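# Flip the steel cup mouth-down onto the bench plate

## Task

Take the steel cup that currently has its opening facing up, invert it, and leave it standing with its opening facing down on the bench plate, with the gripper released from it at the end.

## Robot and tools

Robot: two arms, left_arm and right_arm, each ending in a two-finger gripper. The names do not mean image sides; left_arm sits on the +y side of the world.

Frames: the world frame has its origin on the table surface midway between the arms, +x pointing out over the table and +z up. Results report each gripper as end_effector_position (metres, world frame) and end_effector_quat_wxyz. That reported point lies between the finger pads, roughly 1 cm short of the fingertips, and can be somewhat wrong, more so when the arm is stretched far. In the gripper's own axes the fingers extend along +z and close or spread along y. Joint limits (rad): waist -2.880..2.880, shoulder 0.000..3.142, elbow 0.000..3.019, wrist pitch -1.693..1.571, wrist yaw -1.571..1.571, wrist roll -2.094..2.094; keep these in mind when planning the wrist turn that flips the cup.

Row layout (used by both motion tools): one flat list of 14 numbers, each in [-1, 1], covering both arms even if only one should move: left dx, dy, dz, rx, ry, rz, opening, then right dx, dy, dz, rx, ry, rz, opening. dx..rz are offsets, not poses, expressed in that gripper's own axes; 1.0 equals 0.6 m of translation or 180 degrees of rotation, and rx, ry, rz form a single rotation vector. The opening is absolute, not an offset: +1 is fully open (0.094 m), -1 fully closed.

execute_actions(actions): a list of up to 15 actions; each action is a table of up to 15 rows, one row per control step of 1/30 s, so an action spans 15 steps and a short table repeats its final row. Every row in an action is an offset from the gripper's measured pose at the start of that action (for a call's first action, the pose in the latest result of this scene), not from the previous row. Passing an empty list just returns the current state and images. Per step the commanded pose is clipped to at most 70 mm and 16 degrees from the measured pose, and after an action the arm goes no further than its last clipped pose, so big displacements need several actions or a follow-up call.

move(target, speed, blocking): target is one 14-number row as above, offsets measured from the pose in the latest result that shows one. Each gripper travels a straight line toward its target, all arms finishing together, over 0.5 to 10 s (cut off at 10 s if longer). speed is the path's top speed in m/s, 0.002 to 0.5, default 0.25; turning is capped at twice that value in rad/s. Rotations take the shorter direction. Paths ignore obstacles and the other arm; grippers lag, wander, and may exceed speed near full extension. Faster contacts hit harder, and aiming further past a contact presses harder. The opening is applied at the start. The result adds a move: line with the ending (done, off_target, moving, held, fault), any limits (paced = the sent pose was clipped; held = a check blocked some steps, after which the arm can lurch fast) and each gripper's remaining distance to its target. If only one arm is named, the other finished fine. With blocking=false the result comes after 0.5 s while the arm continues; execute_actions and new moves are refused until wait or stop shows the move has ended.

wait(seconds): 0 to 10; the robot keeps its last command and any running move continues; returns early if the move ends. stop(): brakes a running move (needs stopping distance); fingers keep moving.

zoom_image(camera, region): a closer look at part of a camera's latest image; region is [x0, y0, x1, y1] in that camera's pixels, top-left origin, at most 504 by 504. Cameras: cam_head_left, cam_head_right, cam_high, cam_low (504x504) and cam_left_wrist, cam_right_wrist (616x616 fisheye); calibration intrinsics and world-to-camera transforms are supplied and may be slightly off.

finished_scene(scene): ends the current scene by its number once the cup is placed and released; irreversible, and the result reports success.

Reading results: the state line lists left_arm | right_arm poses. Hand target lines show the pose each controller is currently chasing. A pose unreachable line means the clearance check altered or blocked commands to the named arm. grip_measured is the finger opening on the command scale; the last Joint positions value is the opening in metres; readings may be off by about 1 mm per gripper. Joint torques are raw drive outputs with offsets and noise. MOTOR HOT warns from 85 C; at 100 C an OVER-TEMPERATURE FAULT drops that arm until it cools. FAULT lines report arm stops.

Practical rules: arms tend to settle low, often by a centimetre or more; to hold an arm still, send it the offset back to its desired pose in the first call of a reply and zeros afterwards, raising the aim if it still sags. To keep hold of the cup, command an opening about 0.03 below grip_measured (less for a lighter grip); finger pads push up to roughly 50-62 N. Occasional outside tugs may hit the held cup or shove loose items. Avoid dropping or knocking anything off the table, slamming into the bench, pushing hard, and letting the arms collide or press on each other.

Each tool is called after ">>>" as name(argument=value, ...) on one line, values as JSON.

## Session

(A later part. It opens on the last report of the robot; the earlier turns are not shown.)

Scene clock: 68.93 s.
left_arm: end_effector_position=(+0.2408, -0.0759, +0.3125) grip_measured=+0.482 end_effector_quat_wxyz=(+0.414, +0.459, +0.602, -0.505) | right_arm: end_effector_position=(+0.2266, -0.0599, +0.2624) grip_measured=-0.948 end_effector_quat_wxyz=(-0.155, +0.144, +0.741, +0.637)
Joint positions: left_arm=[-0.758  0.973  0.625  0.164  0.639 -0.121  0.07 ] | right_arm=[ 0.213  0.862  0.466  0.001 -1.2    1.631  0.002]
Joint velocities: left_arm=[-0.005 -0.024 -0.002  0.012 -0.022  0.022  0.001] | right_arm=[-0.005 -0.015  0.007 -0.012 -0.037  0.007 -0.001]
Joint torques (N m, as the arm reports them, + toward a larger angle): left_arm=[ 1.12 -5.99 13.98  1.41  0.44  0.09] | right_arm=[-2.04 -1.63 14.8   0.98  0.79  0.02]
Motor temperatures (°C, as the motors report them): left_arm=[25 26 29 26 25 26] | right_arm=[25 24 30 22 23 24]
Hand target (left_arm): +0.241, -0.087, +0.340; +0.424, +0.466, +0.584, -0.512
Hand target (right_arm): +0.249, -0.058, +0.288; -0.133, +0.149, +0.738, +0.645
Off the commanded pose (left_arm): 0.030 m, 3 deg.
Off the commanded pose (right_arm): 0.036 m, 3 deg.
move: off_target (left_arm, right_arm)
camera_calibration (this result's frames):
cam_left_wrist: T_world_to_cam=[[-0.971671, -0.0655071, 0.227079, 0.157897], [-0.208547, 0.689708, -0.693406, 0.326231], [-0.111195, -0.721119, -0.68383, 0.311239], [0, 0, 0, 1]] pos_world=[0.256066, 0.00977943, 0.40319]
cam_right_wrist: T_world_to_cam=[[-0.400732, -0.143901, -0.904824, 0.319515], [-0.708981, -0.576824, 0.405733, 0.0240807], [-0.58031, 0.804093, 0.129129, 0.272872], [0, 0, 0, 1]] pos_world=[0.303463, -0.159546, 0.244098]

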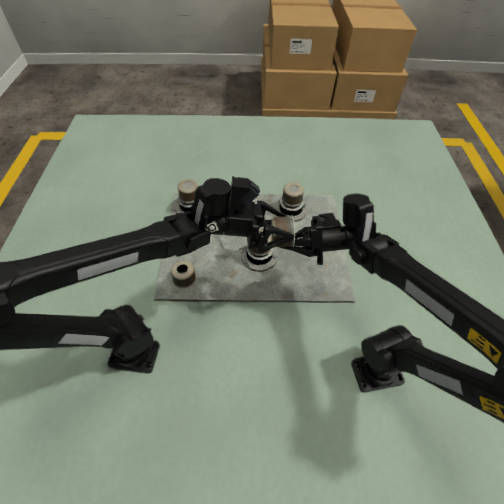

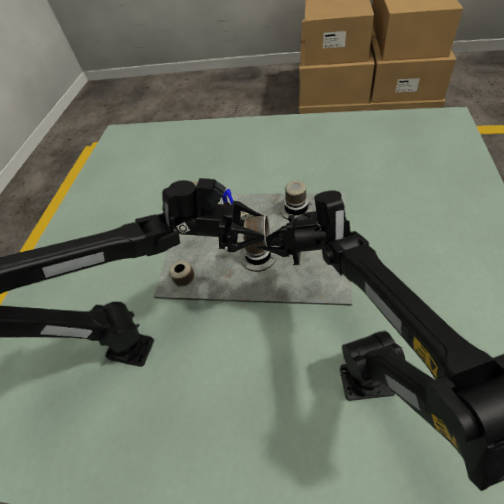

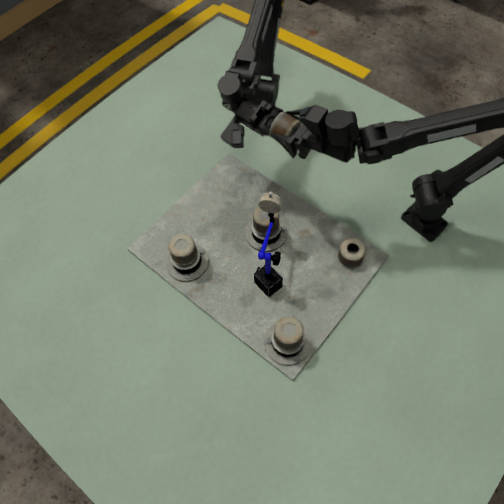

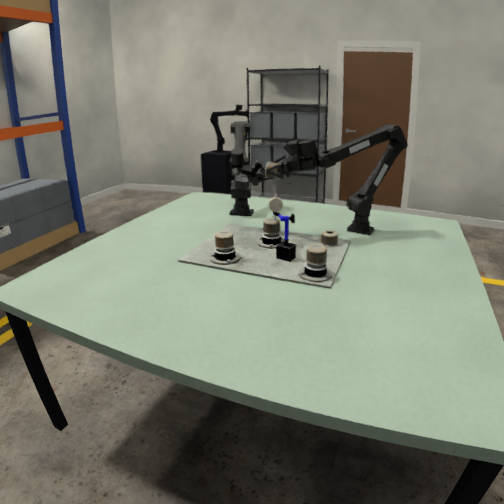

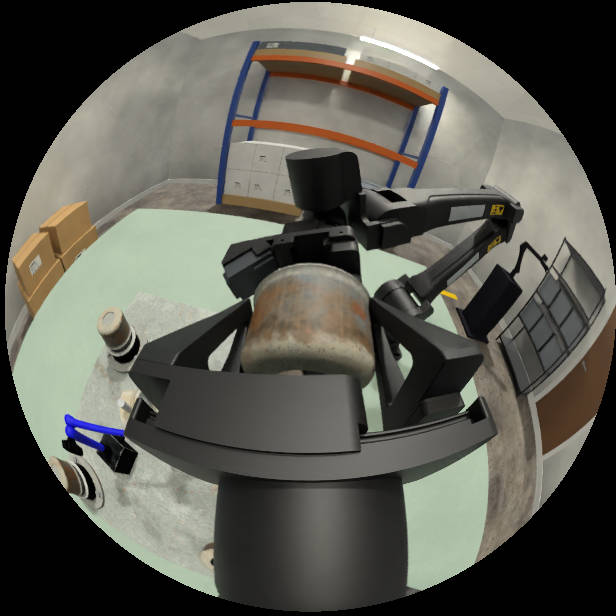

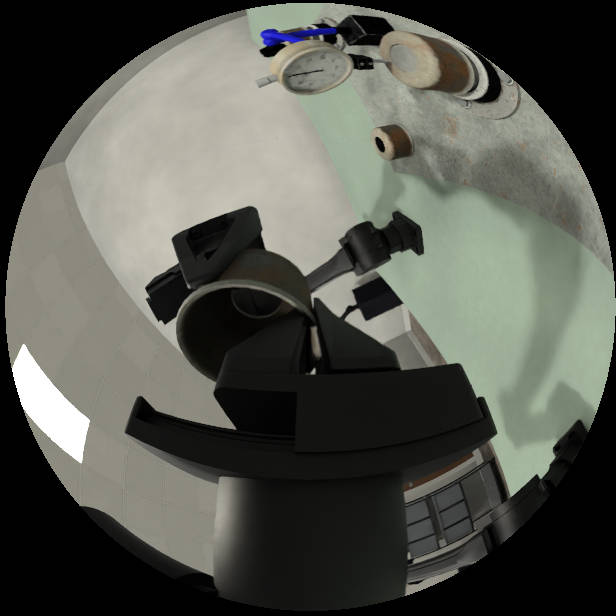

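>>> move(target=[-0.045,0,0.015,0,0,0,0.4,0,0.05,0,0,0,0,-0.6], speed=0.06)

>>> move(target=[-0.045,0,0.015,0,0,0,0.4,0,0.05,-0.25,0,0,0,-0.6], speed=0.15)

>>> zoom_image(camera="cam_low", region=[210,120,350,220])

Scene clock: 73.83 s.
left_arm: end_effector_position=(+0.2420, -0.0757, +0.3049) grip_measured=+0.476 end_effector_quat_wxyz=(+0.398, +0.458, +0.619, -0.498) | right_arm: end_effector_position=(+0.2254, -0.0603, +0.2609) grip_measured=-0.602 end_effector_quat_wxyz=(-0.173, +0.161, +0.743, +0.626)
Joint positions: left_arm=[-0.757  0.977  0.634  0.11   0.632 -0.121  0.069] | right_arm=[ 0.213  0.862  0.481 -0.068 -1.201  1.631  0.019]
Joint velocities: left_arm=[-0.015 -0.015  0.012 -0.017 -0.007 -0.022  0.   ] | right_arm=[ 0.005 -0.005 -0.002 -0.002 -0.066 -0.095 -0.   ]
Joint torques (N m, as the arm reports them, + toward a larger angle): left_arm=[ 1.64 -6.25 14.49  1.66  0.16  0.01] | right_arm=[-1.19 -3.24 14.37  1.13 -0.43 -0.1 ]
Motor temperatures (°C, as the motors report them): left_arm=[25 26 29 26 25 26] | right_arm=[25 24 30 22 23 24]
Hand target (left_arm): +0.246, -0.087, +0.337; +0.414, +0.459, +0.602, -0.505
Hand target (right_arm): +0.238, -0.057, +0.289; -0.155, +0.144, +0.741, +0.638
Off the commanded pose (left_arm): 0.035 m, 3 deg.
Off the commanded pose (right_arm): 0.032 m, 3 deg.
move: off_target (left_arm, right_arm)
camera_calibration (this result's frames):
cam_left_wrist: T_world_to_cam=[[-0.964137, -0.0815392, 0.252569, 0.15006], [-0.233317, 0.713985, -0.660143, 0.318765], [-0.126503, -0.695397, -0.707404, 0.319167], [0, 0, 0, 1]] pos_world=[0.259427, 0.00659056, 0.39831]
cam_right_wrist: T_world_to_cam=[[-0.4457, -0.162758, -0.880262, 0.320148], [-0.686194, -0.569376, 0.452714, 0.00670909], [-0.574883, 0.805805, 0.142088, 0.268173], [0, 0, 0, 1]] pos_world=[0.301462, -0.160169, 0.240672]

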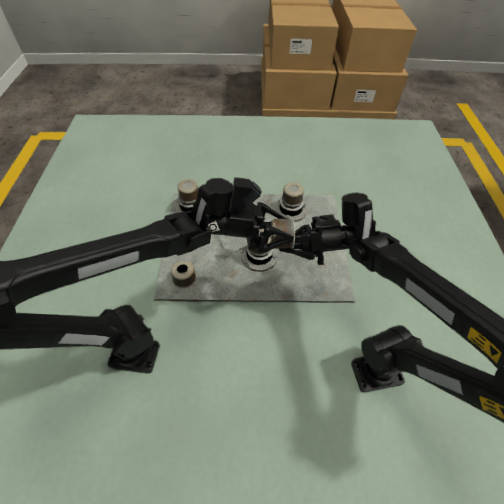

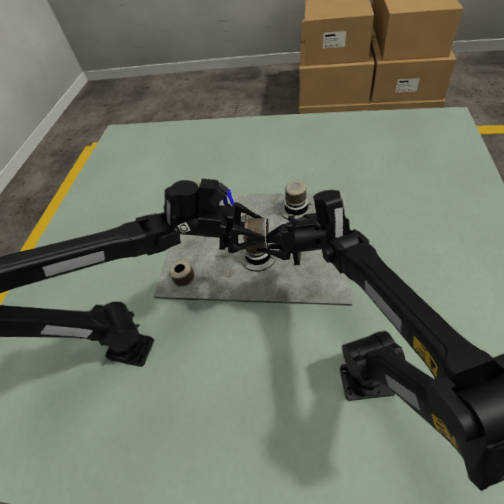

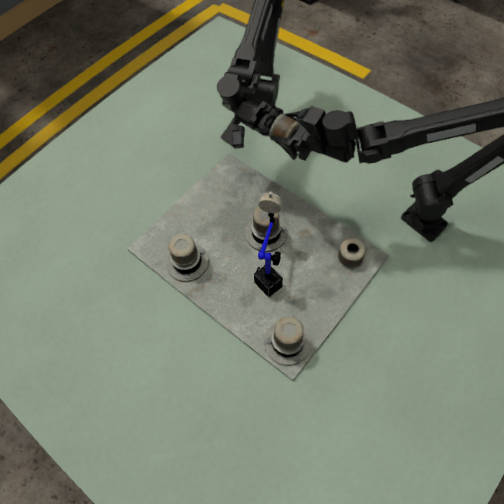

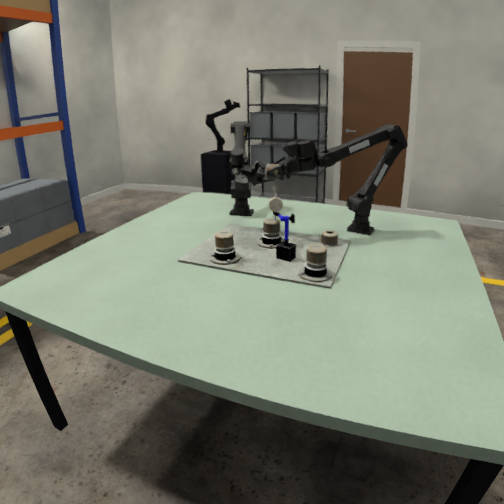

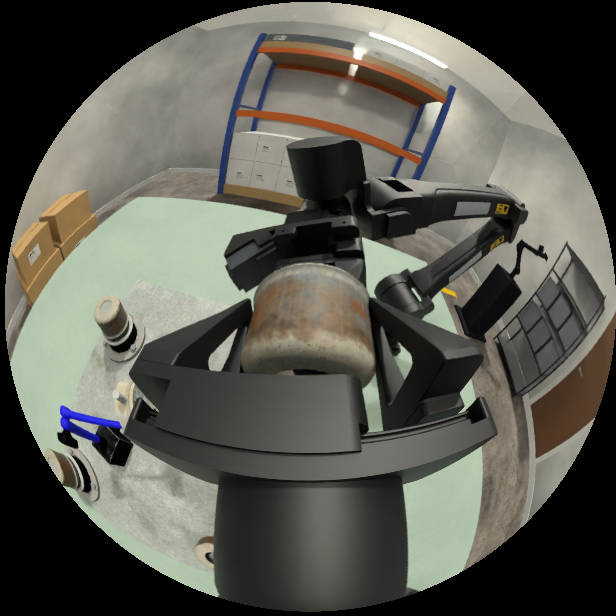

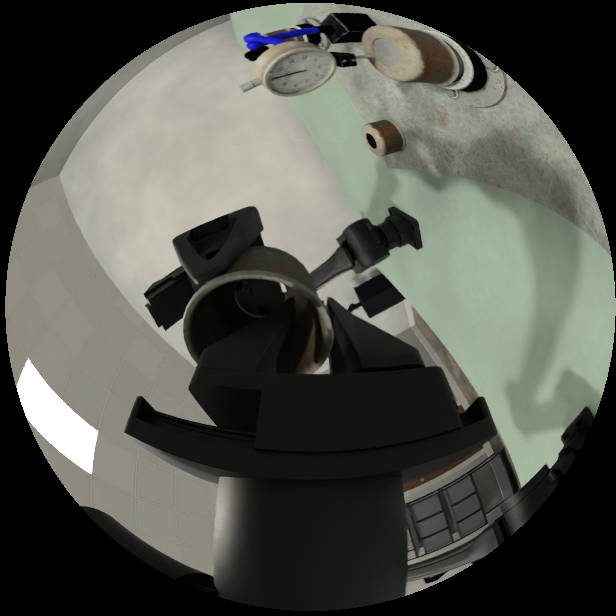

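Scene clock: 75.23 s.
left_arm: end_effector_position=(+0.2418, -0.0742, +0.2880) grip_measured=+0.476 end_effector_quat_wxyz=(+0.374, +0.456, +0.642, -0.490) | right_arm: end_effector_position=(+0.2439, -0.1997, +0.2935) grip_measured=-0.602 end_effector_quat_wxyz=(-0.111, +0.254, +0.660, +0.698)
Joint positions: left_arm=[-0.757  0.987  0.633  0.053  0.627 -0.121  0.069] | right_arm=[-0.389  0.758  0.533 -0.754 -1.569  1.117  0.019]
Joint velocities: left_arm=[-0.005  0.005 -0.002 -0.007 -0.066  0.022  0.   ] | right_arm=[-0.015 -0.015  0.017 -0.012  0.037 -0.037  0.   ]
Joint torques (N m, as the arm reports them, + toward a larger angle): left_arm=[ 1.72 -6.58 15.19  1.85  0.17  0.01] | right_arm=[-1.05 -2.81 12.24  1.02 -0.76 -0.11]
Motor temperatures (°C, as the motors report them): left_arm=[25 26 30 26 25 26] | right_arm=[25 24 30 22 23 24]
Hand target (left_arm): +0.248, -0.086, +0.329; +0.398, +0.458, +0.619, -0.499
Hand target (right_arm): +0.248, -0.201, +0.311; -0.091, +0.237, +0.666, +0.701
Off the commanded pose (left_arm): 0.044 m, 4 deg.
Off the commanded pose (right_arm): 0.018 m, 18 deg; orientation clipped at the last step of the last action.
joint sent to its limit (right arm) — the command would take joint 5 (wrist yaw) past its lower limit, so that joint was sent only as far as its limit.
move: off_target (left_arm, right_arm); limits=paced
camera_calibration (this result's frames):
cam_left_wrist: T_world_to_cam=[[-0.952239, -0.101122, 0.288122, 0.139599], [-0.263927, 0.747105, -0.610063, 0.301951], [-0.153567, -0.656969, -0.738112, 0.326523], [0, 0, 0, 1]] pos_world=[0.262767, 0.00304294, 0.384998]
cam_right_wrist: T_world_to_cam=[[-0.480093, 0.104046, -0.871025, 0.393459], [-0.810029, -0.433694, 0.394668, -0.000377176], [-0.336694, 0.895033, 0.292494, 0.302121], [0, 0, 0, 1]] pos_world=[0.290314, -0.31151, 0.254493]

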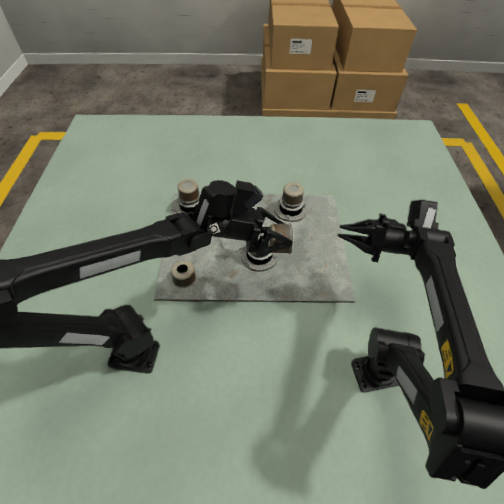

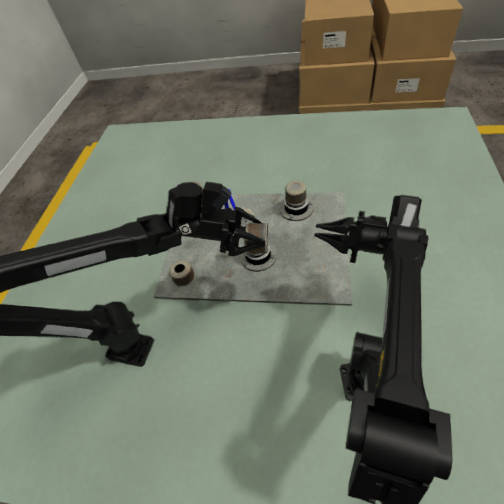

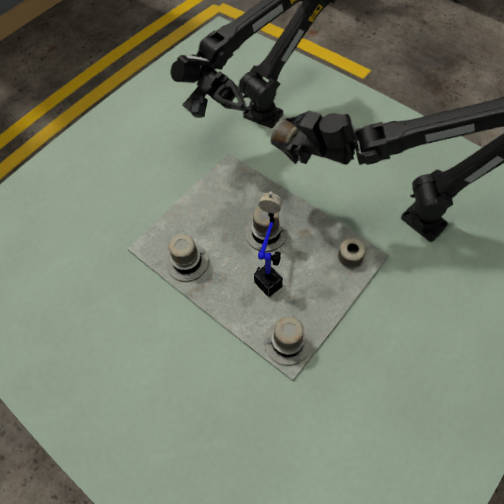

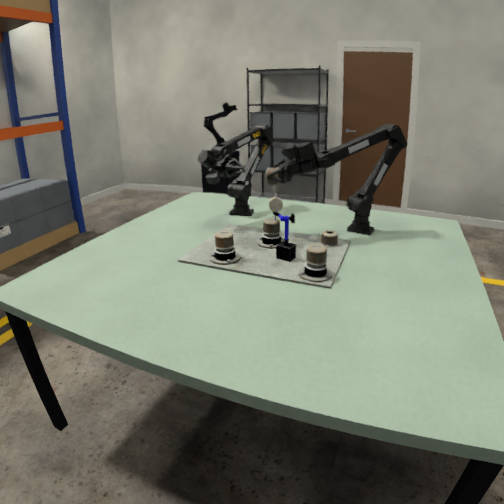

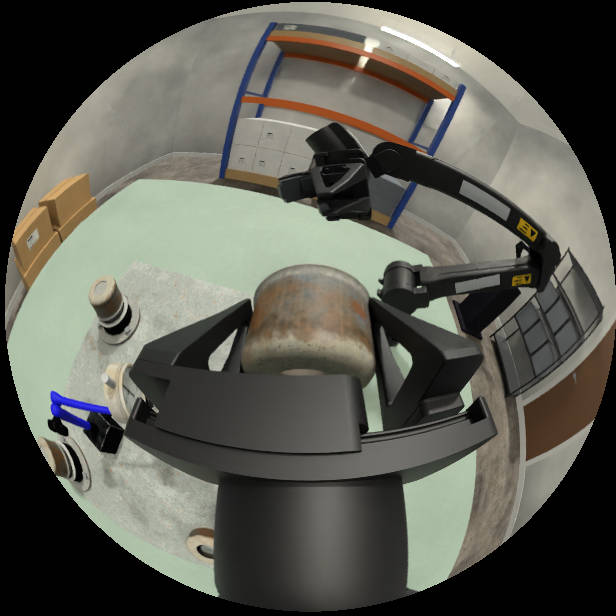

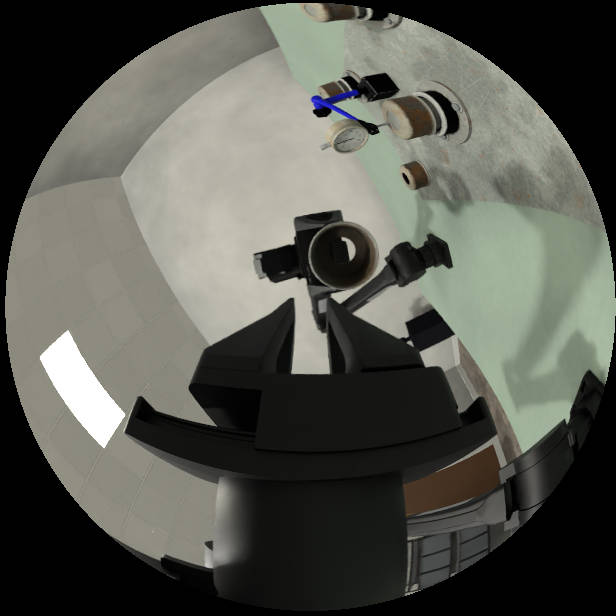

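Region (210, 120, 350, 220) of cam_low's 504x504 image, scaled by 3.600, with more detail than that image has; it fills the top 360 rows of this view, and the rest is white.

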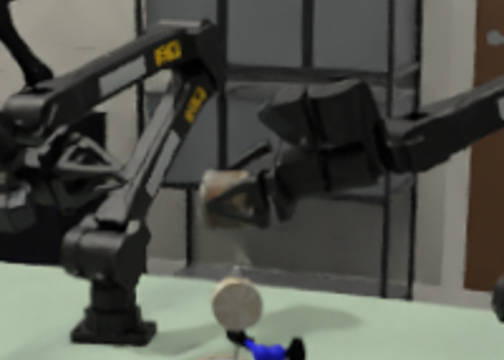

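>>> move(target=[0.213,0.165,0.145,-0.07,0.504,0.085,0.4,0,0.03,-0.25,0,0,0,-0.6], speed=0.2)

>>> zoom_image(camera="cam_low", region=[190,160,330,260])

Scene clock: 89.57 s.
left_arm: end_effector_position=(+0.2935, -0.1029, +0.0983) grip_measured=+0.476 end_effector_quat_wxyz=(-0.110, +0.699, +0.700, +0.100) | right_arm: end_effector_position=(+0.2264, -0.3484, +0.3062) grip_measured=-0.602 end_effector_quat_wxyz=(+0.161, +0.488, +0.512, +0.688)
Joint positions: left_arm=[-0.961  1.88   1.514 -1.478 -0.123  0.461  0.069] | right_arm=[-1.17   0.484  0.487 -0.988 -1.569  1.117  0.019]
Joint velocities: left_arm=[ 0.005 -0.015 -0.017  0.007 -0.051 -0.051 -0.001] | right_arm=[ 0.015 -0.024 -0.002 -0.007 -0.081 -0.037 -0.   ]
Joint torques (N m, as the arm reports them, + toward a larger angle): left_arm=[  1.54 -20.18  12.05  -0.96  -0.14   0.03] | right_arm=[-1.27 -0.17 10.01  0.27 -0.76 -0.04]
Motor temperatures (°C, as the motors report them): left_arm=[25 27 31 26 25 26] | right_arm=[25 24 30 22 24 24]
Hand target (left_arm): +0.298, -0.120, +0.115; -0.090, +0.703, +0.699, +0.096
Hand target (right_arm): +0.225, -0.347, +0.309; +0.164, +0.488, +0.512, +0.688
Off the commanded pose (left_arm): 0.029 m, 2 deg.
Off the commanded pose (right_arm): 0.006 m, 45 deg; orientation clipped at the last step of the last action.
joint sent to its limit (right arm) — the command would take joint 5 (wrist yaw) past its lower limit, so that joint was sent only as far as its limit.
move: off_target (left_arm, right_arm); limits=paced
camera_calibration (this result's frames):
cam_left_wrist: T_world_to_cam=[[-0.99985, -0.00403281, 0.0168307, 0.291307], [0.0110216, 0.601419, 0.798858, -0.0129128], [-0.0133439, 0.798924, -0.601285, 0.270805], [0, 0, 0, 1]] pos_world=[0.29502, -0.207412, 0.168243]
cam_right_wrist: T_world_to_cam=[[-0.271042, 0.416836, -0.867631, 0.472131], [-0.879143, 0.259854, 0.39948, 0.171701], [0.391975, 0.871048, 0.296027, 0.251214], [0, 0, 0, 1]] pos_world=[0.180447, -0.460238, 0.266678]

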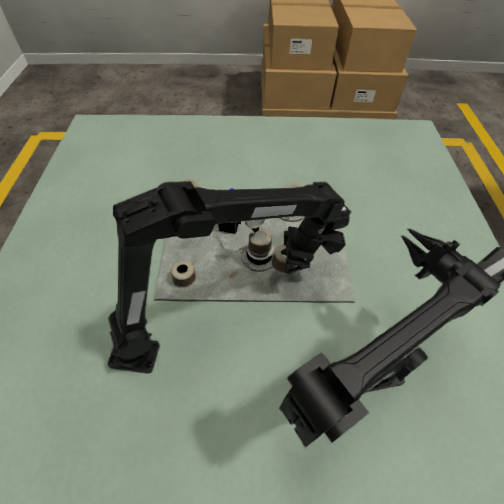

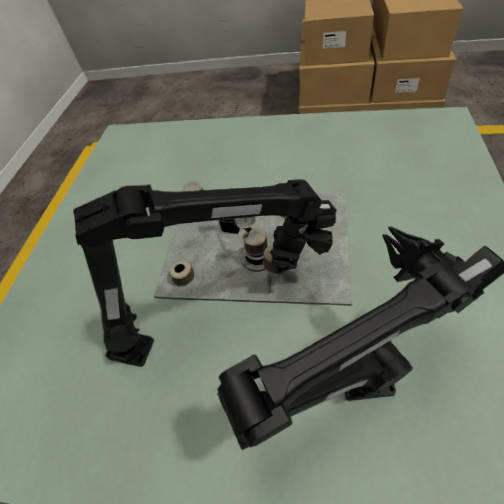

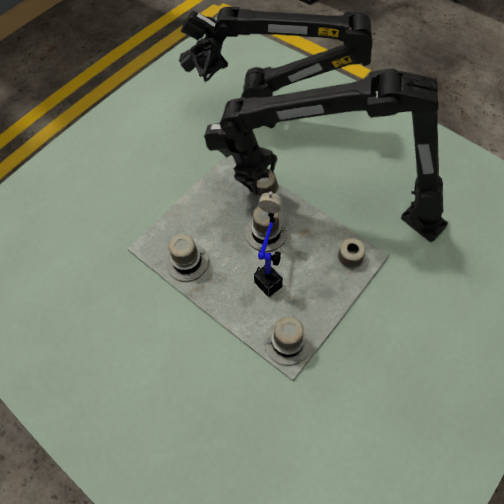

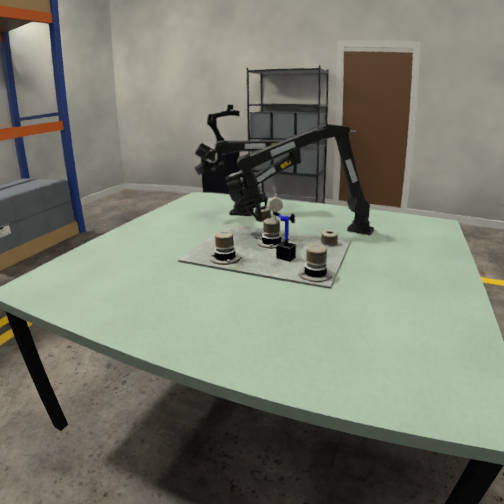

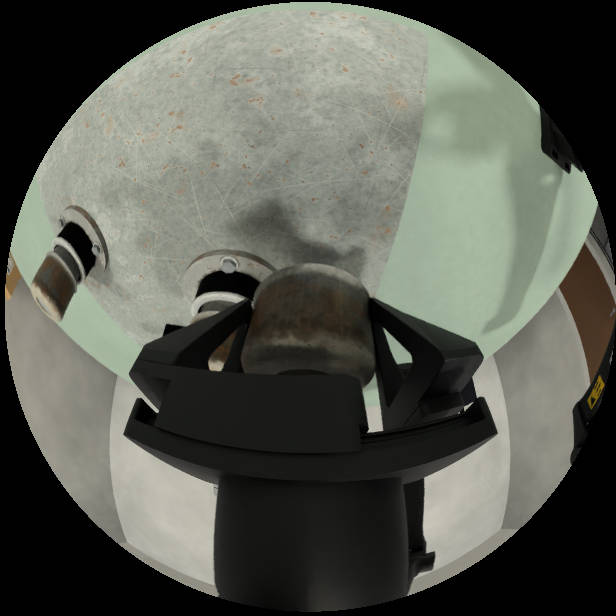

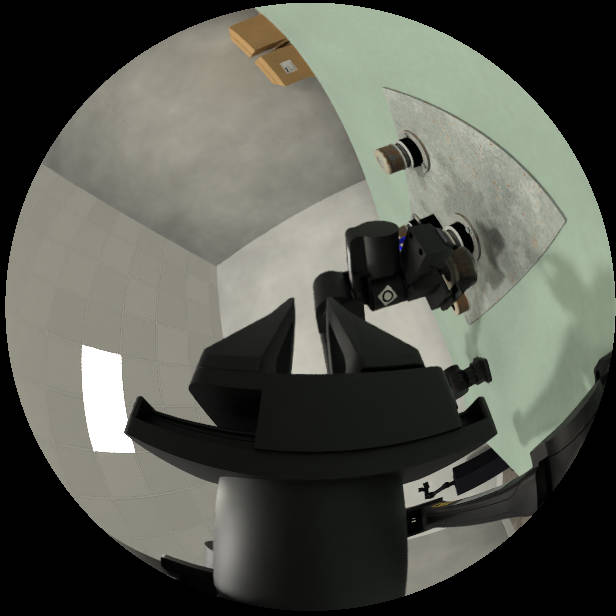

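Region (190, 160, 330, 260) of cam_low's 504x504 image, scaled by 3.600, with more detail than that image has; it fills the top 360 rows of this view, and the rest is white.

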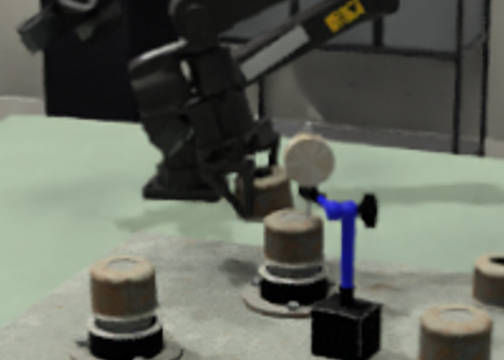

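>>> move(target=[-0.163,0.078,0.038,0,-0.035,0,0.4,0,0,0,0,0,0,-0.6], speed=0.1)

>>> zoom_image(camera="cam_low", region=[190,160,330,260])

Scene clock: 93.53 s.
left_arm: end_effector_position=(+0.3235, -0.1714, +0.0320) grip_measured=+0.476 end_effector_quat_wxyz=(-0.096, +0.703, +0.701, +0.071) | right_arm: end_effector_position=(+0.2263, -0.3483, +0.3061) grip_measured=-0.602 end_effector_quat_wxyz=(+0.161, +0.488, +0.512, +0.688)
Joint positions: left_arm=[-0.956  2.101  1.692 -1.389 -0.078  0.478  0.069] | right_arm=[-1.17   0.484  0.487 -0.989 -1.569  1.117  0.019]
Joint velocities: left_arm=[-0.005  0.005  0.002 -0.007  0.022 -0.051 -0.001] | right_arm=[ 0.005 -0.015 -0.012 -0.012  0.037 -0.037  0.   ]
Joint torques (N m, as the arm reports them, + toward a larger angle): left_arm=[  3.12 -23.62  11.82  -0.18   0.17   0.12] | right_arm=[-0.84  1.12  9.68  0.79 -0.7  -0.08]
Motor temperatures (°C, as the motors report them): left_arm=[25 27 31 25 25 26] | right_arm=[25 24 29 22 24 24]
Hand target (left_arm): +0.339, -0.188, +0.046; -0.071, +0.703, +0.705, +0.061
Hand target (right_arm): +0.226, -0.348, +0.306; +0.161, +0.488, +0.512, +0.688
Off the commanded pose (left_arm): 0.029 m, 3 deg.
Off the commanded pose (right_arm): 0.000 m, 0 deg.
move: off_target (left_arm)
camera_calibration (this result's frames):
cam_left_wrist: T_world_to_cam=[[-0.999255, -0.00177498, 0.0385475, 0.32159], [0.0281755, 0.648996, 0.76027, 0.0847792], [-0.0263666, 0.76079, -0.648463, 0.28518], [0, 0, 0, 1]] pos_world=[0.326481, -0.271412, 0.108077]
cam_right_wrist: T_world_to_cam=[[-0.271587, 0.417666, -0.867062, 0.472293], [-0.878892, 0.259471, 0.40028, 0.171235], [0.392161, 0.870764, 0.296614, 0.250871], [0, 0, 0, 1]] pos_world=[0.180384, -0.460141, 0.266553]

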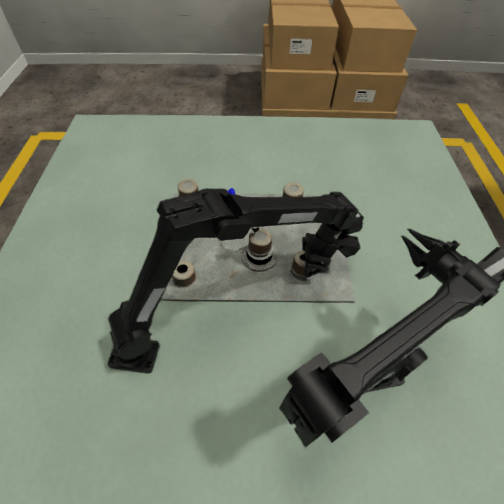

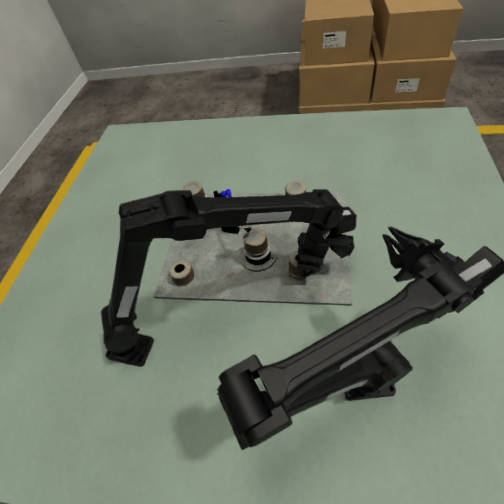

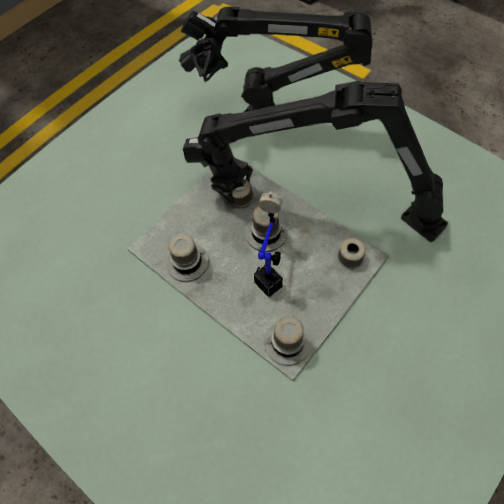

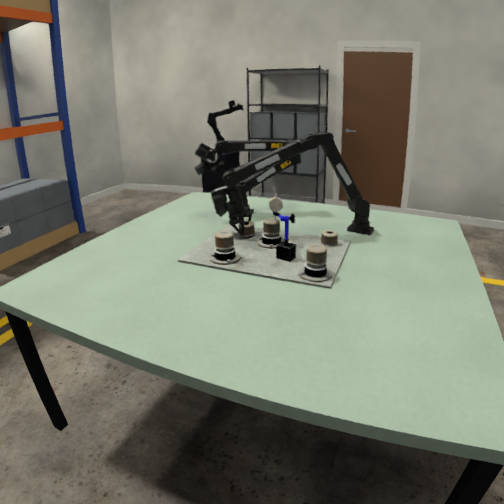

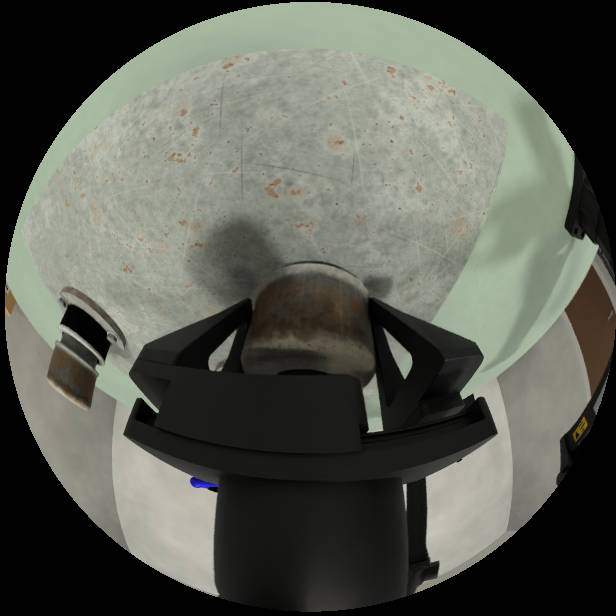

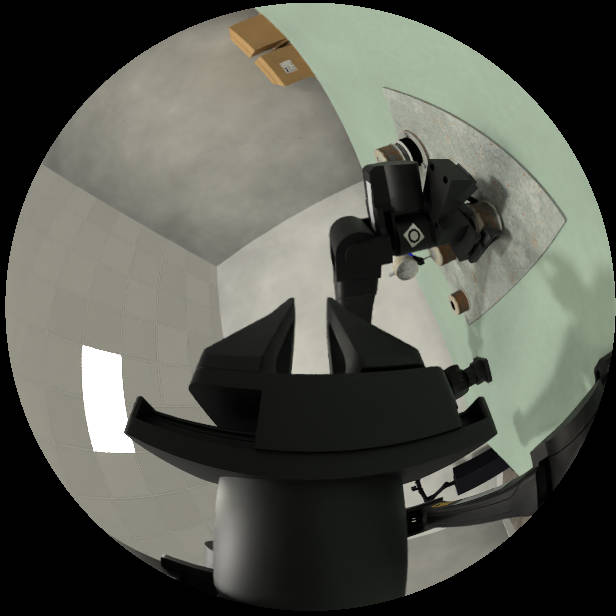

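Region (190, 160, 330, 260) of cam_low's 504x504 image, scaled by 3.600, with more detail than that image has; it fills the top 360 rows of this view, and the rest is white.

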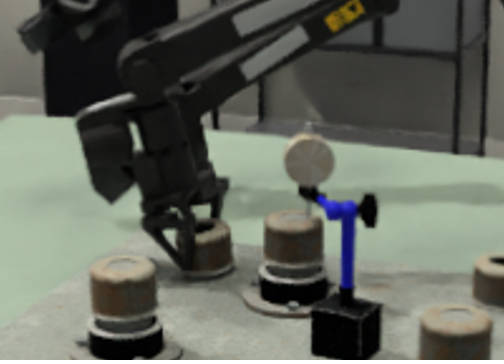

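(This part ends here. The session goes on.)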